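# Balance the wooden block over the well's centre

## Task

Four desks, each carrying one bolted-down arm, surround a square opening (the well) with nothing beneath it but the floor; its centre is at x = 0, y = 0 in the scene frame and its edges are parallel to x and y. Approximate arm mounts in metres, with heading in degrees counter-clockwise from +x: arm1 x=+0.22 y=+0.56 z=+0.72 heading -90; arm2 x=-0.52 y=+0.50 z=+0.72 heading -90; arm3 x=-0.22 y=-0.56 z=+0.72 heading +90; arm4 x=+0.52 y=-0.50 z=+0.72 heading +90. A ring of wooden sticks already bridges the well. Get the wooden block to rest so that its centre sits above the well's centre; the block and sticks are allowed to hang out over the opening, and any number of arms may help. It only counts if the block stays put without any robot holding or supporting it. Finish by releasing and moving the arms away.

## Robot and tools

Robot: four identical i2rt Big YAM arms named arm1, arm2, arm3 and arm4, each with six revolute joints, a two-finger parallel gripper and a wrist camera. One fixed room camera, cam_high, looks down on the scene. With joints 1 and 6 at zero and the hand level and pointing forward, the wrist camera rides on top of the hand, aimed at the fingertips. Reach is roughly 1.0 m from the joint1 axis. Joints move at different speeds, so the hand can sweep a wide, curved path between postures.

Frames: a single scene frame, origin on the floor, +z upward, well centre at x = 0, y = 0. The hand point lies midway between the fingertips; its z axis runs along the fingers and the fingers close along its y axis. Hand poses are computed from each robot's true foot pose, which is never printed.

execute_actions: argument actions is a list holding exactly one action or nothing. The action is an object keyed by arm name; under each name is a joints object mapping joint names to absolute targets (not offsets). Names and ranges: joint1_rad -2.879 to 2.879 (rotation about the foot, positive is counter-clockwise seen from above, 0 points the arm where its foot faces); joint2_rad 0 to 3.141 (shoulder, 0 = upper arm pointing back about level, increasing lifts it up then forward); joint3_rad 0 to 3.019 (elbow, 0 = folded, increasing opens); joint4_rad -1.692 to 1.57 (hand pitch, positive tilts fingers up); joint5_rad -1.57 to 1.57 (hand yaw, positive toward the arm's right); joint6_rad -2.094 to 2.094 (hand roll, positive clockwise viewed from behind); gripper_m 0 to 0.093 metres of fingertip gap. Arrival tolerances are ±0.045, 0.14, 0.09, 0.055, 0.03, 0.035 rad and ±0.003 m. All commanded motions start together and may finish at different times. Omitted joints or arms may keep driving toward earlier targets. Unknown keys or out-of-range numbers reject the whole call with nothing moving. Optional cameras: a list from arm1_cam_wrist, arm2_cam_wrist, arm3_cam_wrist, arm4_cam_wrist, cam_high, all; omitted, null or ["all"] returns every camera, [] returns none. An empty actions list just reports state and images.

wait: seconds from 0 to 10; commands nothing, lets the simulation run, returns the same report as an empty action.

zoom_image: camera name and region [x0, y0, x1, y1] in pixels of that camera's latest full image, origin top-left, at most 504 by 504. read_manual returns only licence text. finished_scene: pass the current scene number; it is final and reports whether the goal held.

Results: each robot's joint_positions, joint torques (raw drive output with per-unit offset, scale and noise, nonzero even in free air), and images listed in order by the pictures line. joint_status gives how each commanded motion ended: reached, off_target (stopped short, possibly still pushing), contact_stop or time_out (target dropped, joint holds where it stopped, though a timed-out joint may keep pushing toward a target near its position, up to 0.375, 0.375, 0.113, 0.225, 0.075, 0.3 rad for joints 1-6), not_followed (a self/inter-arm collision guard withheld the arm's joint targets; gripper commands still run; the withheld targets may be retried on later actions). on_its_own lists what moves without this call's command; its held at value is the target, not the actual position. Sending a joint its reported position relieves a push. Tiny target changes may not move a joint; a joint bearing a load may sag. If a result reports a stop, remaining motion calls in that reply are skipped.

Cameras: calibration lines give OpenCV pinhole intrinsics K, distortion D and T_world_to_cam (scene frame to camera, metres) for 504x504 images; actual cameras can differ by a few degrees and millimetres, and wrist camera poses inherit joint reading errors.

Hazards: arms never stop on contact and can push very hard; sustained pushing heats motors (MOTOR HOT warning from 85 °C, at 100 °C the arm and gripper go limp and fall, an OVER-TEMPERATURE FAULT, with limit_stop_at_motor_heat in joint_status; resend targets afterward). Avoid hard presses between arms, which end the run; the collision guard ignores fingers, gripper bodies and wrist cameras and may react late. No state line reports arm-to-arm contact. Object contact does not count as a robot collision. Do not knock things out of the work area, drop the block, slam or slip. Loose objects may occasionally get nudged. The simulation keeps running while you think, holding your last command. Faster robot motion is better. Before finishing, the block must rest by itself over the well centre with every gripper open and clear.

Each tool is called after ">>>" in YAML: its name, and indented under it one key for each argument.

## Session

>>> execute_actions:
  actions: []

Scene clock: 0.00 s.
Joint torques (N m, as the arm reports them, + toward a larger angle): no reading
arm1.joint_positions: joint1_rad=-0.468 joint2_rad=+0.520 joint3_rad=+1.340 joint4_rad=-1.444 joint5_rad=+0.248 joint6_rad=+0.190 gripper_m=+0.095
arm1.joint_status: not commanded
arm1.hand: x=+0.1023 y=+0.4104 z=+1.2559 quat_wxyz=(-0.186, -0.814, -0.348, +0.427) (m; scene frame)
arm2.joint_positions: joint1_rad=-0.127 joint2_rad=+0.615 joint3_rad=+1.340 joint4_rad=-1.479 joint5_rad=+0.147 joint6_rad=-0.507 gripper_m=+0.094
arm2.joint_status: not commanded
arm2.hand: x=-0.5724 y=+0.2842 z=+1.2546 quat_wxyz=(-0.121, -0.534, -0.747, +0.378) (m; scene frame)
arm3.joint_positions: joint1_rad=+0.155 joint2_rad=+0.456 joint3_rad=+1.340 joint4_rad=-1.278 joint5_rad=+0.098 joint6_rad=-0.409 gripper_m=+0.095
arm3.joint_status: not commanded
arm3.hand: x=-0.2209 y=-0.3707 z=+1.2836 quat_wxyz=(-0.466, +0.708, -0.443, -0.292) (m; scene frame)
arm4.joint_positions: joint1_rad=-0.174 joint2_rad=+0.623 joint3_rad=+1.361 joint4_rad=-1.354 joint5_rad=-0.254 joint6_rad=-0.076 gripper_m=+0.095
arm4.joint_status: not commanded
arm4.hand: x=+0.5222 y=-0.2695 z=+1.3148 quat_wxyz=(-0.294, +0.630, -0.614, -0.373) (m; scene frame)
pictures: arm1_cam_wrist, arm2_cam_wrist, arm3_cam_wrist, arm4_cam_wrist, cam_high
camera_calibration (this result's frames):
arm1_cam_wrist: T_world_to_cam=[[-0.72935, 0.684017, -0.0129817, -0.194178], [0.650058, 0.686976, -0.324789, 0.0606175], [-0.213243, -0.245324, -0.945697, 1.43571], [0, 0, 0, 1]] pos_world=[0.125127, 0.443392, 1.37491]
arm2_cam_wrist: T_world_to_cam=[[-0.885759, -0.135934, 0.443793, -1.02567], [-0.189439, 0.978765, -0.0783027, -0.282178], [-0.423725, -0.153429, -0.892702, 1.04215], [0, 0, 0, 1]] pos_world=[-0.520367, 0.296659, 1.36341]
arm3_cam_wrist: T_world_to_cam=[[0.903774, 0.165161, 0.39486, -0.248537], [0.349534, -0.817239, -0.458198, 0.366127], [0.247019, 0.552125, -0.796329, 1.40559], [0, 0, 0, 1]] pos_world=[-0.25056, -0.435799, 1.38521]
arm4_cam_wrist: T_world_to_cam=[[0.99262, 0.0613508, -0.104601, -0.363348], [0.0218244, -0.938875, -0.343565, 0.189571], [-0.119286, 0.338747, -0.933285, 1.50638], [0, 0, 0, 1]] pos_world=[0.536219, -0.310006, 1.43301]
Images, in order (width x height): arm1_cam_wrist 504x504, arm2_cam_wrist 504x504, arm3_cam_wrist 504x504, arm4_cam_wrist 504x504, cam_high 504x504.

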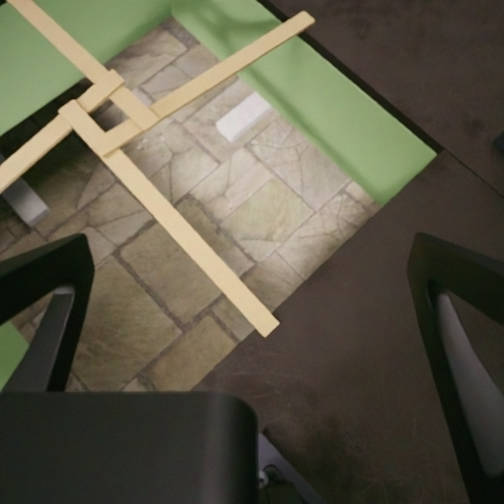

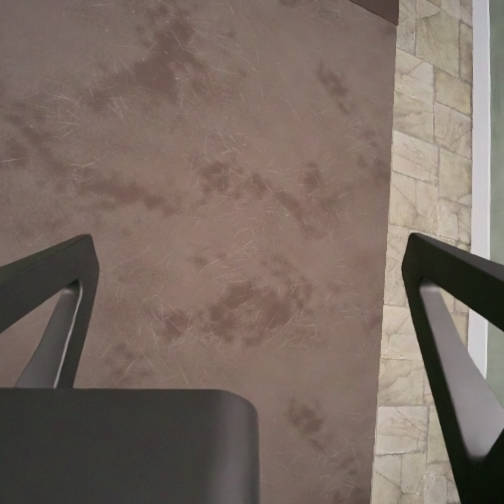

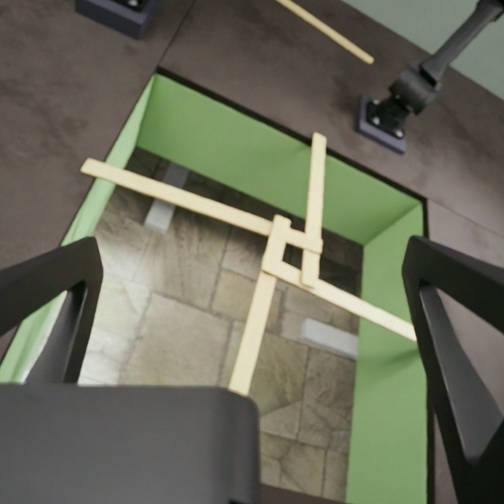

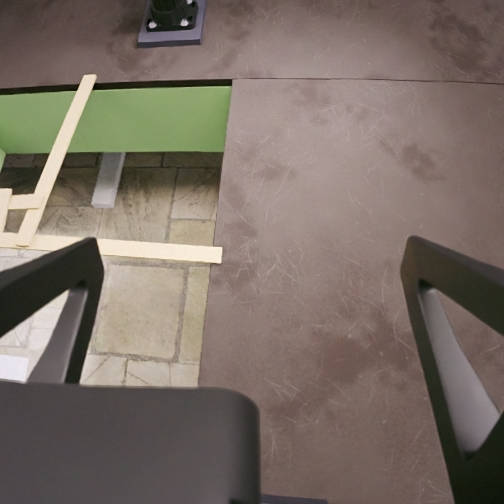

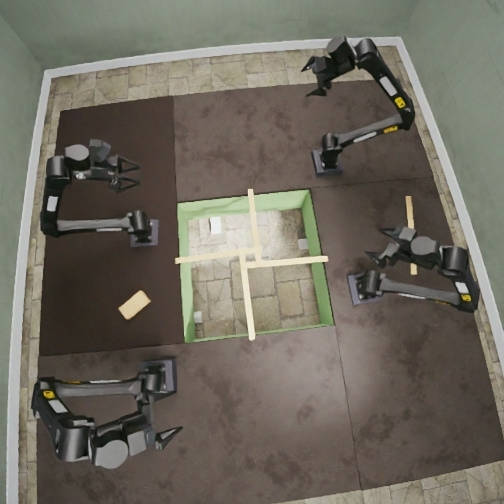

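>>> zoom_image:
  camera: "cam_high"
  region: [110,180,350,350]

Region (110, 180, 350, 350) of cam_high's 504x504 image, scaled by 2.100, with more detail than that image has; it fills the top 357 rows of this view, and the rest is white.

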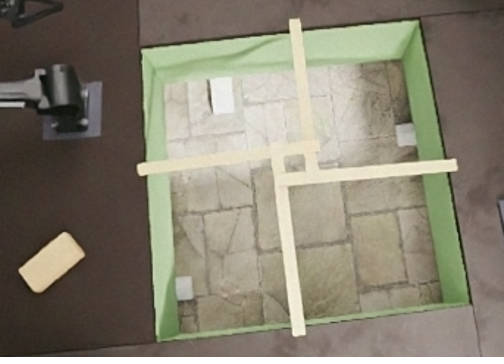

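>>> execute_actions:
  actions:
    - {"arm3":{"joints":{"joint1_rad":-1.697,"joint2_rad":1.49,"joint3_rad":1.02,"joint4_rad":-1.10,"joint5_rad":0,"joint6_rad":0.9,"gripper_m":0.093}}}
  cameras: ["arm3_cam_wrist"]

Scene clock: 2.70 s.
Joint torques (N m, as the arm reports them, + toward a larger angle): arm1=[-0.22  2.81  9.31  1.57  0.14  0.05] | arm2=[ 1.84  0.25  8.71  1.94  0.14 -0.05] | arm3=[ 0.03 -9.32  8.1   0.33  0.06  0.3 ] | arm4=[ 1.87  2.25  9.73  2.08 -0.02  0.04]
arm1.joint_positions: joint1_rad=-0.468 joint2_rad=+0.520 joint3_rad=+1.340 joint4_rad=-1.444 joint5_rad=+0.248 joint6_rad=+0.190 gripper_m=+0.095
arm1.joint_status: not commanded
arm1.hand: x=+0.1023 y=+0.4104 z=+1.2559 quat_wxyz=(-0.186, -0.814, -0.348, +0.427) (m; scene frame)
arm2.joint_positions: joint1_rad=-0.127 joint2_rad=+0.615 joint3_rad=+1.340 joint4_rad=-1.479 joint5_rad=+0.147 joint6_rad=-0.507 gripper_m=+0.094
arm2.joint_status: not commanded
arm2.hand: x=-0.5724 y=+0.2842 z=+1.2546 quat_wxyz=(-0.121, -0.534, -0.747, +0.378) (m; scene frame)
arm3.joint_positions: joint1_rad=-1.697 joint2_rad=+1.481 joint3_rad=+1.031 joint4_rad=-1.103 joint5_rad=+0.000 joint6_rad=+0.888 gripper_m=+0.093
arm3.joint_status: all done
arm3.hand: x=+0.1803 y=-0.6285 z=+0.8306 quat_wxyz=(-0.013, -0.506, -0.862, +0.003) (m; scene frame)
arm4.joint_positions: joint1_rad=-0.174 joint2_rad=+0.623 joint3_rad=+1.361 joint4_rad=-1.354 joint5_rad=-0.254 joint6_rad=-0.076 gripper_m=+0.095
arm4.joint_status: not commanded
arm4.hand: x=+0.5222 y=-0.2695 z=+1.3148 quat_wxyz=(-0.294, +0.630, -0.614, -0.373) (m; scene frame)
pictures: arm3_cam_wrist
camera_calibration (this result's frames):
arm3_cam_wrist: T_world_to_cam=[[-0.878341, -0.478015, -0.00438047, -0.141019], [-0.401695, 0.733076, 0.548854, 0.0810468], [-0.259149, 0.48384, -0.835907, 1.16932], [0, 0, 0, 1]] pos_world=[0.211722, -0.692588, 0.932344]
Images, in order (width x height): arm3_cam_wrist 504x504.

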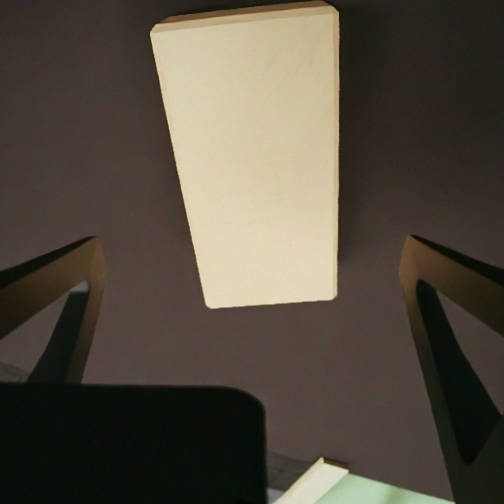

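>>> execute_actions:
  actions:
    - {"arm3":{"joints":{"joint1_rad":-1.675,"joint2_rad":1.605,"joint3_rad":0.895,"joint4_rad":-0.862,"joint6_rad":0.80}}}
  cameras: ["arm3_cam_wrist"]

>>> execute_actions:
  actions:
    - {"arm3":{"joints":{"gripper_m":0.05}}}
  cameras: ["arm3_cam_wrist"]

Scene clock: 4.30 s.
Joint torques (N m, as the arm reports them, + toward a larger angle): arm1=[-0.43  2.12  9.33  1.72  0.11  0.05] | arm2=[ 1.69 -0.02  8.69  2.18  0.11 -0.04] | arm3=[  1.15 -10.26   7.75   0.77   0.09   0.01] | arm4=[ 1.81  2.39  9.74  2.13 -0.01  0.03]
arm1.joint_positions: joint1_rad=-0.468 joint2_rad=+0.520 joint3_rad=+1.340 joint4_rad=-1.444 joint5_rad=+0.248 joint6_rad=+0.190 gripper_m=+0.095
arm1.joint_status: not commanded
arm1.hand: x=+0.1023 y=+0.4104 z=+1.2559 quat_wxyz=(-0.186, -0.814, -0.348, +0.427) (m; scene frame)
arm2.joint_positions: joint1_rad=-0.127 joint2_rad=+0.615 joint3_rad=+1.340 joint4_rad=-1.479 joint5_rad=+0.147 joint6_rad=-0.507 gripper_m=+0.094
arm2.joint_status: not commanded
arm2.hand: x=-0.5724 y=+0.2842 z=+1.2546 quat_wxyz=(-0.121, -0.534, -0.747, +0.378) (m; scene frame)
arm3.joint_positions: joint1_rad=-1.686 joint2_rad=+1.608 joint3_rad=+0.895 joint4_rad=-0.874 joint5_rad=-0.001 joint6_rad=+0.812 gripper_m=+0.093
arm3.joint_status: all done
arm3.hand: x=+0.1665 y=-0.6231 z=+0.7394 quat_wxyz=(+0.003, -0.468, -0.884, +0.008) (m; scene frame)
arm4.joint_positions: joint1_rad=-0.174 joint2_rad=+0.623 joint3_rad=+1.361 joint4_rad=-1.354 joint5_rad=-0.254 joint6_rad=-0.076 gripper_m=+0.095
arm4.joint_status: not commanded
arm4.hand: x=+0.5222 y=-0.2695 z=+1.3148 quat_wxyz=(-0.294, +0.630, -0.614, -0.373) (m; scene frame)
pictures: arm3_cam_wrist
camera_calibration (this result's frames):
arm3_cam_wrist: T_world_to_cam=[[-0.833241, -0.55248, 0.0217844, -0.224151], [-0.444582, 0.692894, 0.567666, 0.0897214], [-0.328718, 0.463317, -0.822971, 1.07615], [0, 0, 0, 1]] pos_world=[0.206866, -0.684604, 0.839589]
Images, in order (width x height): arm3_cam_wrist 504x504.

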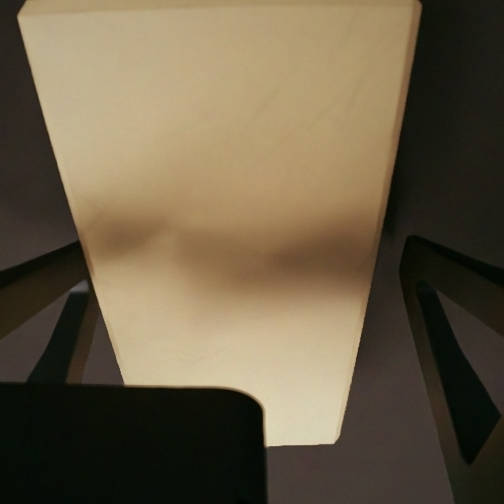

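Scene clock: 4.87 s.
Joint torques (N m, as the arm reports them, + toward a larger angle): arm1=[0.22 2.46 9.29 1.74 0.11 0.06] | arm2=[ 1.23  0.44  8.89  2.08  0.11 -0.03] | arm3=[  0.96 -11.4    7.36   0.6    0.1    0.02] | arm4=[ 1.72  2.37  9.73  2.1  -0.01  0.03]
arm1.joint_positions: joint1_rad=-0.468 joint2_rad=+0.520 joint3_rad=+1.340 joint4_rad=-1.444 joint5_rad=+0.248 joint6_rad=+0.190 gripper_m=+0.095
arm1.joint_status: not commanded
arm1.hand: x=+0.1023 y=+0.4104 z=+1.2559 quat_wxyz=(-0.186, -0.814, -0.348, +0.427) (m; scene frame)
arm2.joint_positions: joint1_rad=-0.127 joint2_rad=+0.615 joint3_rad=+1.340 joint4_rad=-1.479 joint5_rad=+0.147 joint6_rad=-0.507 gripper_m=+0.094
arm2.joint_status: not commanded
arm2.hand: x=-0.5724 y=+0.2842 z=+1.2546 quat_wxyz=(-0.121, -0.534, -0.747, +0.378) (m; scene frame)
arm3.joint_positions: joint1_rad=-1.686 joint2_rad=+1.608 joint3_rad=+0.895 joint4_rad=-0.872 joint5_rad=-0.001 joint6_rad=+0.811 gripper_m=+0.069
arm3.joint_status: gripper_m off_target (ended at +0.069, target +0.050)
arm3.hand: x=+0.1671 y=-0.6229 z=+0.7394 quat_wxyz=(+0.002, -0.467, -0.884, +0.007) (m; scene frame)
arm4.joint_positions: joint1_rad=-0.174 joint2_rad=+0.623 joint3_rad=+1.361 joint4_rad=-1.354 joint5_rad=-0.254 joint6_rad=-0.076 gripper_m=+0.095
arm4.joint_status: not commanded
arm4.hand: x=+0.5222 y=-0.2695 z=+1.3148 quat_wxyz=(-0.294, +0.630, -0.614, -0.373) (m; scene frame)
pictures: arm3_cam_wrist
camera_calibration (this result's frames):
arm3_cam_wrist: T_world_to_cam=[[-0.83243, -0.553775, 0.0198568, -0.223109], [-0.446964, 0.692191, 0.566653, 0.0906144], [-0.327543, 0.462823, -0.823717, 1.07633], [0, 0, 0, 1]] pos_world=[0.207321, -0.684423, 0.839671]
Images, in order (width x height): arm3_cam_wrist 504x504.

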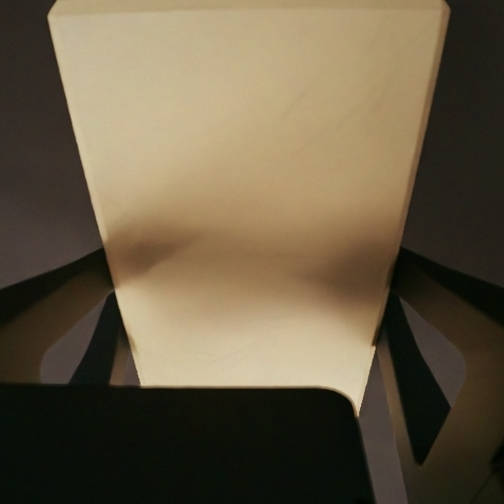

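>>> execute_actions:
  actions:
    - {"arm3":{"joints":{"joint2_rad":1.40,"joint3_rad":1.1,"joint4_rad":-1.25}}}
  cameras: []

>>> execute_actions:
  actions:
    - {"arm3":{"joints":{"joint1_rad":-0.342,"joint2_rad":1.955,"joint3_rad":1.75,"joint4_rad":-1.285,"joint6_rad":-0.40}}}
  cameras: ["arm3_cam_wrist"]

Scene clock: 6.40 s.
Joint torques (N m, as the arm reports them, + toward a larger angle): arm1=[-0.07  2.52  9.29  1.67  0.13  0.06] | arm2=[ 1.34  0.6   8.95  2.08  0.12 -0.04] | arm3=[ 0.77 -7.72 11.59 -0.24  0.13  0.02] | arm4=[ 2.18  2.42  9.76  2.1  -0.02  0.02]
arm1.joint_positions: joint1_rad=-0.468 joint2_rad=+0.520 joint3_rad=+1.340 joint4_rad=-1.444 joint5_rad=+0.248 joint6_rad=+0.190 gripper_m=+0.095
arm1.joint_status: not commanded
arm1.hand: x=+0.1023 y=+0.4104 z=+1.2559 quat_wxyz=(-0.186, -0.814, -0.348, +0.427) (m; scene frame)
arm2.joint_positions: joint1_rad=-0.127 joint2_rad=+0.615 joint3_rad=+1.340 joint4_rad=-1.479 joint5_rad=+0.147 joint6_rad=-0.507 gripper_m=+0.094
arm2.joint_status: not commanded
arm2.hand: x=-0.5724 y=+0.2842 z=+1.2546 quat_wxyz=(-0.121, -0.534, -0.747, +0.378) (m; scene frame)
arm3.joint_positions: joint1_rad=-1.686 joint2_rad=+1.385 joint3_rad=+1.073 joint4_rad=-1.239 joint5_rad=-0.001 joint6_rad=+0.811 gripper_m=+0.069
arm3.joint_status: all done
arm3.hand: x=+0.1644 y=-0.6205 z=+0.8808 quat_wxyz=(-0.014, -0.467, -0.884, +0.002) (m; scene frame)
arm4.joint_positions: joint1_rad=-0.174 joint2_rad=+0.623 joint3_rad=+1.361 joint4_rad=-1.354 joint5_rad=-0.254 joint6_rad=-0.076 gripper_m=+0.095
arm4.joint_status: not commanded
arm4.hand: x=+0.5222 y=-0.2695 z=+1.3148 quat_wxyz=(-0.294, +0.630, -0.614, -0.373) (m; scene frame)
pictures: none
No camera images: the call's "cameras" was empty. Leave "cameras" out to get every camera's image.

Scene clock: 8.37 s.
Joint torques (N m, as the arm reports them, + toward a larger angle): arm1=[-0.11  2.54  9.35  1.64  0.12  0.05] | arm2=[ 1.63  0.76  8.64  2.18  0.1  -0.04] | arm3=[ -0.52 -20.28  13.39   0.13   0.04  -0.04] | arm4=[1.9  2.5  9.73 2.07 0.   0.03]
arm1.joint_positions: joint1_rad=-0.468 joint2_rad=+0.520 joint3_rad=+1.340 joint4_rad=-1.444 joint5_rad=+0.248 joint6_rad=+0.190 gripper_m=+0.095
arm1.joint_status: not commanded
arm1.hand: x=+0.1023 y=+0.4104 z=+1.2559 quat_wxyz=(-0.186, -0.814, -0.348, +0.427) (m; scene frame)
arm2.joint_positions: joint1_rad=-0.127 joint2_rad=+0.615 joint3_rad=+1.340 joint4_rad=-1.479 joint5_rad=+0.147 joint6_rad=-0.507 gripper_m=+0.094
arm2.joint_status: not commanded
arm2.hand: x=-0.5724 y=+0.2842 z=+1.2546 quat_wxyz=(-0.121, -0.534, -0.747, +0.378) (m; scene frame)
arm3.joint_positions: joint1_rad=-0.332 joint2_rad=+1.971 joint3_rad=+1.697 joint4_rad=-1.277 joint5_rad=-0.003 joint6_rad=-0.388 gripper_m=+0.069
arm3.joint_status: all done
arm3.hand: x=+0.0067 y=+0.0031 z=+0.8228 quat_wxyz=(-0.005, +0.710, -0.704, +0.001) (m; scene frame)
arm4.joint_positions: joint1_rad=-0.174 joint2_rad=+0.623 joint3_rad=+1.361 joint4_rad=-1.354 joint5_rad=-0.254 joint6_rad=-0.076 gripper_m=+0.095
arm4.joint_status: not commanded
arm4.hand: x=+0.5222 y=-0.2695 z=+1.3148 quat_wxyz=(-0.294, +0.630, -0.614, -0.373) (m; scene frame)
pictures: arm3_cam_wrist
camera_calibration (this result's frames):
arm3_cam_wrist: T_world_to_cam=[[0.999917, -0.00230582, 0.0126457, -0.0196272], [-0.00905041, -0.824891, 0.56522, -0.45874], [0.00912804, -0.565288, -0.824843, 0.804614], [0, 0, 0, 1]] pos_world=[0.00812925, 0.076383, 0.923217]
Images, in order (width x height): arm3_cam_wrist 504x504.

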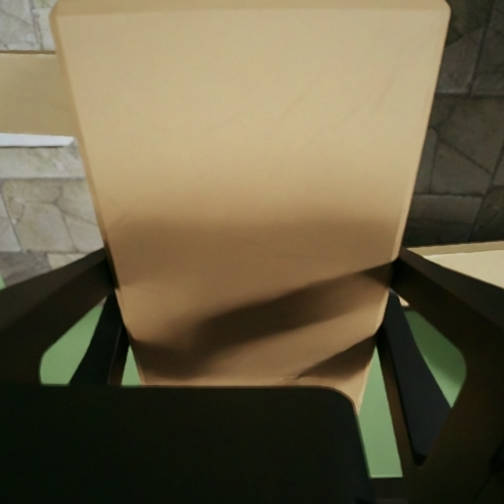

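>>> execute_actions:
  actions:
    - {"arm3":{"joints":{"joint2_rad":2.03,"joint4_rad":-1.245}}}
  cameras: ["arm3_cam_wrist"]

Scene clock: 9.53 s.
Joint torques (N m, as the arm reports them, + toward a larger angle): arm1=[-0.2   2.47  9.35  1.58  0.11  0.04] | arm2=[1.27 0.89 8.8  1.95 0.07 0.  ] | arm3=[ -0.9  -16.92  12.72   0.64   0.     0.08] | arm4=[ 1.9   2.39  9.77  2.1  -0.01  0.03]
arm1.joint_positions: joint1_rad=-0.468 joint2_rad=+0.520 joint3_rad=+1.340 joint4_rad=-1.444 joint5_rad=+0.248 joint6_rad=+0.190 gripper_m=+0.095
arm1.joint_status: not commanded
arm1.hand: x=+0.1023 y=+0.4104 z=+1.2559 quat_wxyz=(-0.186, -0.814, -0.348, +0.427) (m; scene frame)
arm2.joint_positions: joint1_rad=-0.127 joint2_rad=+0.615 joint3_rad=+1.340 joint4_rad=-1.479 joint5_rad=+0.147 joint6_rad=-0.507 gripper_m=+0.094
arm2.joint_status: not commanded
arm2.hand: x=-0.5724 y=+0.2842 z=+1.2546 quat_wxyz=(-0.121, -0.534, -0.747, +0.378) (m; scene frame)
arm3.joint_positions: joint1_rad=-0.332 joint2_rad=+2.006 joint3_rad=+1.702 joint4_rad=-1.255 joint5_rad=-0.003 joint6_rad=-0.390 gripper_m=+0.069
arm3.joint_status: all done
arm3.hand: x=+0.0089 y=+0.0084 z=+0.8043 quat_wxyz=(-0.001, +0.711, -0.703, +0.002) (m; scene frame)
arm4.joint_positions: joint1_rad=-0.174 joint2_rad=+0.623 joint3_rad=+1.361 joint4_rad=-1.354 joint5_rad=-0.254 joint6_rad=-0.076 gripper_m=+0.095
arm4.joint_status: not commanded
arm4.hand: x=+0.5222 y=-0.2695 z=+1.3148 quat_wxyz=(-0.294, +0.630, -0.614, -0.373) (m; scene frame)
pictures: arm3_cam_wrist
camera_calibration (this result's frames):
arm3_cam_wrist: T_world_to_cam=[[0.999955, -0.0000011495, 0.00947755, -0.0190494], [-0.00541258, -0.820953, 0.57097, -0.448608], [0.00777996, -0.570996, -0.820916, 0.78923], [0, 0, 0, 1]] pos_world=[0.0104803, 0.0823612, 0.904213]
Images, in order (width x height): arm3_cam_wrist 504x504.

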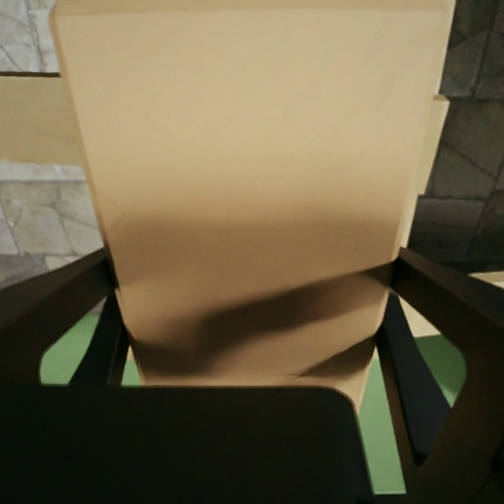

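>>> execute_actions:
  actions:
    - {"arm3":{"joints":{"joint1_rad":-0.35,"joint3_rad":1.665}}}
  cameras: ["arm3_cam_wrist"]

Scene clock: 10.30 s.
Joint torques (N m, as the arm reports them, + toward a larger angle): arm1=[-0.44  2.25  9.34  1.52  0.12  0.1 ] | arm2=[ 1.14  0.66  8.96  2.18  0.1  -0.01] | arm3=[ -1.48 -16.16   6.91   0.43   0.06   0.05] | arm4=[ 1.93  2.41  9.79  2.08 -0.02  0.04]
arm1.joint_positions: joint1_rad=-0.468 joint2_rad=+0.520 joint3_rad=+1.340 joint4_rad=-1.444 joint5_rad=+0.248 joint6_rad=+0.190 gripper_m=+0.095
arm1.joint_status: not commanded
arm1.hand: x=+0.1023 y=+0.4104 z=+1.2559 quat_wxyz=(-0.186, -0.814, -0.348, +0.427) (m; scene frame)
arm2.joint_positions: joint1_rad=-0.127 joint2_rad=+0.615 joint3_rad=+1.340 joint4_rad=-1.479 joint5_rad=+0.147 joint6_rad=-0.507 gripper_m=+0.094
arm2.joint_status: not commanded
arm2.hand: x=-0.5724 y=+0.2842 z=+1.2546 quat_wxyz=(-0.121, -0.534, -0.747, +0.378) (m; scene frame)
arm3.joint_positions: joint1_rad=-0.334 joint2_rad=+2.006 joint3_rad=+1.695 joint4_rad=-1.250 joint5_rad=-0.003 joint6_rad=-0.391 gripper_m=+0.069
arm3.joint_status: all done
arm3.hand: x=+0.0093 y=+0.0064 z=+0.8017 quat_wxyz=(+0.000, +0.710, -0.704, +0.003) (m; scene frame)
arm4.joint_positions: joint1_rad=-0.174 joint2_rad=+0.623 joint3_rad=+1.361 joint4_rad=-1.354 joint5_rad=-0.254 joint6_rad=-0.076 gripper_m=+0.095
arm4.joint_status: not commanded
arm4.hand: x=+0.5222 y=-0.2695 z=+1.3148 quat_wxyz=(-0.294, +0.630, -0.614, -0.373) (m; scene frame)
pictures: arm3_cam_wrist
camera_calibration (this result's frames):
arm3_cam_wrist: T_world_to_cam=[[0.999967, -0.00152885, 0.00801909, -0.0182831], [-0.00584935, -0.819407, 0.573183, -0.450467], [0.00569459, -0.573211, -0.819388, 0.78479], [0, 0, 0, 1]] pos_world=[0.0111785, 0.0807068, 0.901394]
Images, in order (width x height): arm3_cam_wrist 504x504.

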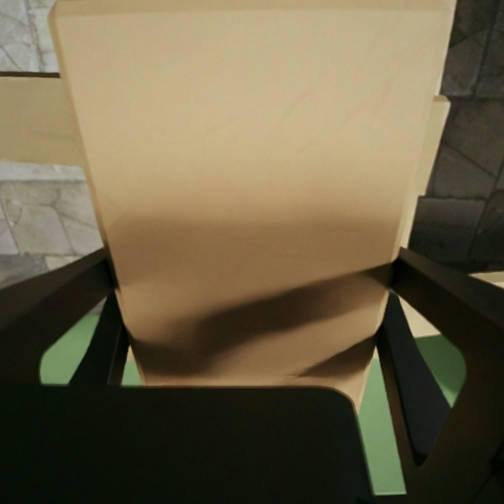

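In contact.

>>> execute_actions:
  actions:
    - {"arm3":{"joints":{"joint1_rad":-0.334,"joint3_rad":1.73,"gripper_m":0.093}}}
  cameras: []

>>> execute_actions:
  actions:
    - {"arm3":{"joints":{"joint2_rad":1.2}}}
  cameras: ["cam_high"]

>>> zoom_image:
  camera: "cam_high"
  region: [110,180,350,350]

Scene clock: 11.10 s.
Joint torques (N m, as the arm reports them, + toward a larger angle): arm1=[-0.21  2.33  9.27  1.63  0.09  0.05] | arm2=[ 1.21  0.32  8.9   2.25  0.08 -0.07] | arm3=[ -0.73 -17.99  11.76   0.42   0.01   0.01] | arm4=[ 2.03  2.48  9.74  2.09 -0.03  0.03]
arm1.joint_positions: joint1_rad=-0.468 joint2_rad=+0.520 joint3_rad=+1.340 joint4_rad=-1.444 joint5_rad=+0.248 joint6_rad=+0.190 gripper_m=+0.095
arm1.joint_status: not commanded
arm1.hand: x=+0.1023 y=+0.4104 z=+1.2559 quat_wxyz=(-0.186, -0.814, -0.348, +0.427) (m; scene frame)
arm2.joint_positions: joint1_rad=-0.127 joint2_rad=+0.615 joint3_rad=+1.340 joint4_rad=-1.479 joint5_rad=+0.147 joint6_rad=-0.507 gripper_m=+0.094
arm2.joint_status: not commanded
arm2.hand: x=-0.5724 y=+0.2842 z=+1.2546 quat_wxyz=(-0.121, -0.534, -0.747, +0.378) (m; scene frame)
arm3.joint_positions: joint1_rad=-0.334 joint2_rad=+2.007 joint3_rad=+1.695 joint4_rad=-1.250 joint5_rad=-0.003 joint6_rad=-0.391 gripper_m=+0.093
arm3.joint_status: all done
arm3.hand: x=+0.0094 y=+0.0064 z=+0.8011 quat_wxyz=(+0.001, +0.710, -0.704, +0.003) (m; scene frame)
arm4.joint_positions: joint1_rad=-0.174 joint2_rad=+0.623 joint3_rad=+1.361 joint4_rad=-1.354 joint5_rad=-0.254 joint6_rad=-0.076 gripper_m=+0.095
arm4.joint_status: not commanded
arm4.hand: x=+0.5222 y=-0.2695 z=+1.3148 quat_wxyz=(-0.294, +0.630, -0.614, -0.373) (m; scene frame)
pictures: none
No camera images: the call's "cameras" was empty. Leave "cameras" out to get every camera's image.

Scene clock: 12.93 s.
Joint torques (N m, as the arm reports them, + toward a larger angle): arm1=[-0.04  2.49  9.38  1.62  0.12  0.06] | arm2=[ 1.59  0.    8.95  2.3   0.13 -0.03] | arm3=[ 0.72 -7.62 10.1   1.68  0.02  0.01] | arm4=[ 1.96  2.33  9.72  2.03 -0.03  0.03]
arm1.joint_positions: joint1_rad=-0.468 joint2_rad=+0.520 joint3_rad=+1.340 joint4_rad=-1.444 joint5_rad=+0.248 joint6_rad=+0.190 gripper_m=+0.095
arm1.joint_status: not commanded
arm1.hand: x=+0.1023 y=+0.4104 z=+1.2559 quat_wxyz=(-0.186, -0.814, -0.348, +0.427) (m; scene frame)
arm2.joint_positions: joint1_rad=-0.127 joint2_rad=+0.615 joint3_rad=+1.340 joint4_rad=-1.479 joint5_rad=+0.147 joint6_rad=-0.507 gripper_m=+0.094
arm2.joint_status: not commanded
arm2.hand: x=-0.5724 y=+0.2842 z=+1.2546 quat_wxyz=(-0.121, -0.534, -0.747, +0.378) (m; scene frame)
arm3.joint_positions: joint1_rad=-0.334 joint2_rad=+1.203 joint3_rad=+1.728 joint4_rad=-1.249 joint5_rad=-0.003 joint6_rad=-0.391 gripper_m=+0.093
arm3.joint_status: all done
arm3.hand: x=-0.0460 y=-0.1218 z=+1.2576 quat_wxyz=(-0.374, +0.651, -0.642, -0.155) (m; scene frame)
arm4.joint_positions: joint1_rad=-0.174 joint2_rad=+0.623 joint3_rad=+1.361 joint4_rad=-1.354 joint5_rad=-0.254 joint6_rad=-0.076 gripper_m=+0.095
arm4.joint_status: not commanded
arm4.hand: x=+0.5222 y=-0.2695 z=+1.3148 quat_wxyz=(-0.294, +0.630, -0.614, -0.373) (m; scene frame)
pictures: cam_high
Images, in order (width x height): cam_high 504x504.

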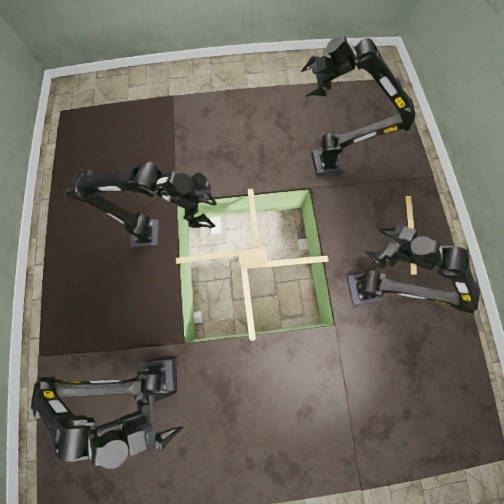

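Region (110, 180, 350, 350) of cam_high's 504x504 image, scaled by 2.100, with more detail than that image has; it fills the top 357 rows of this view, and the rest is white.

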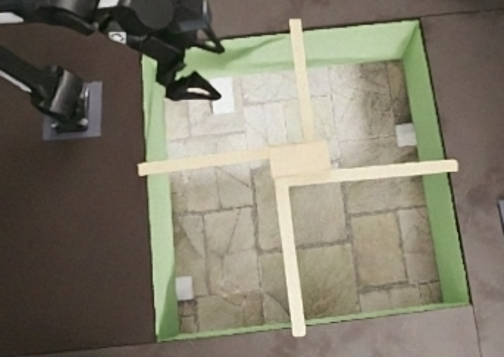

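>>> finished_scene:
  scene: 2

The scene is finished: the task was done.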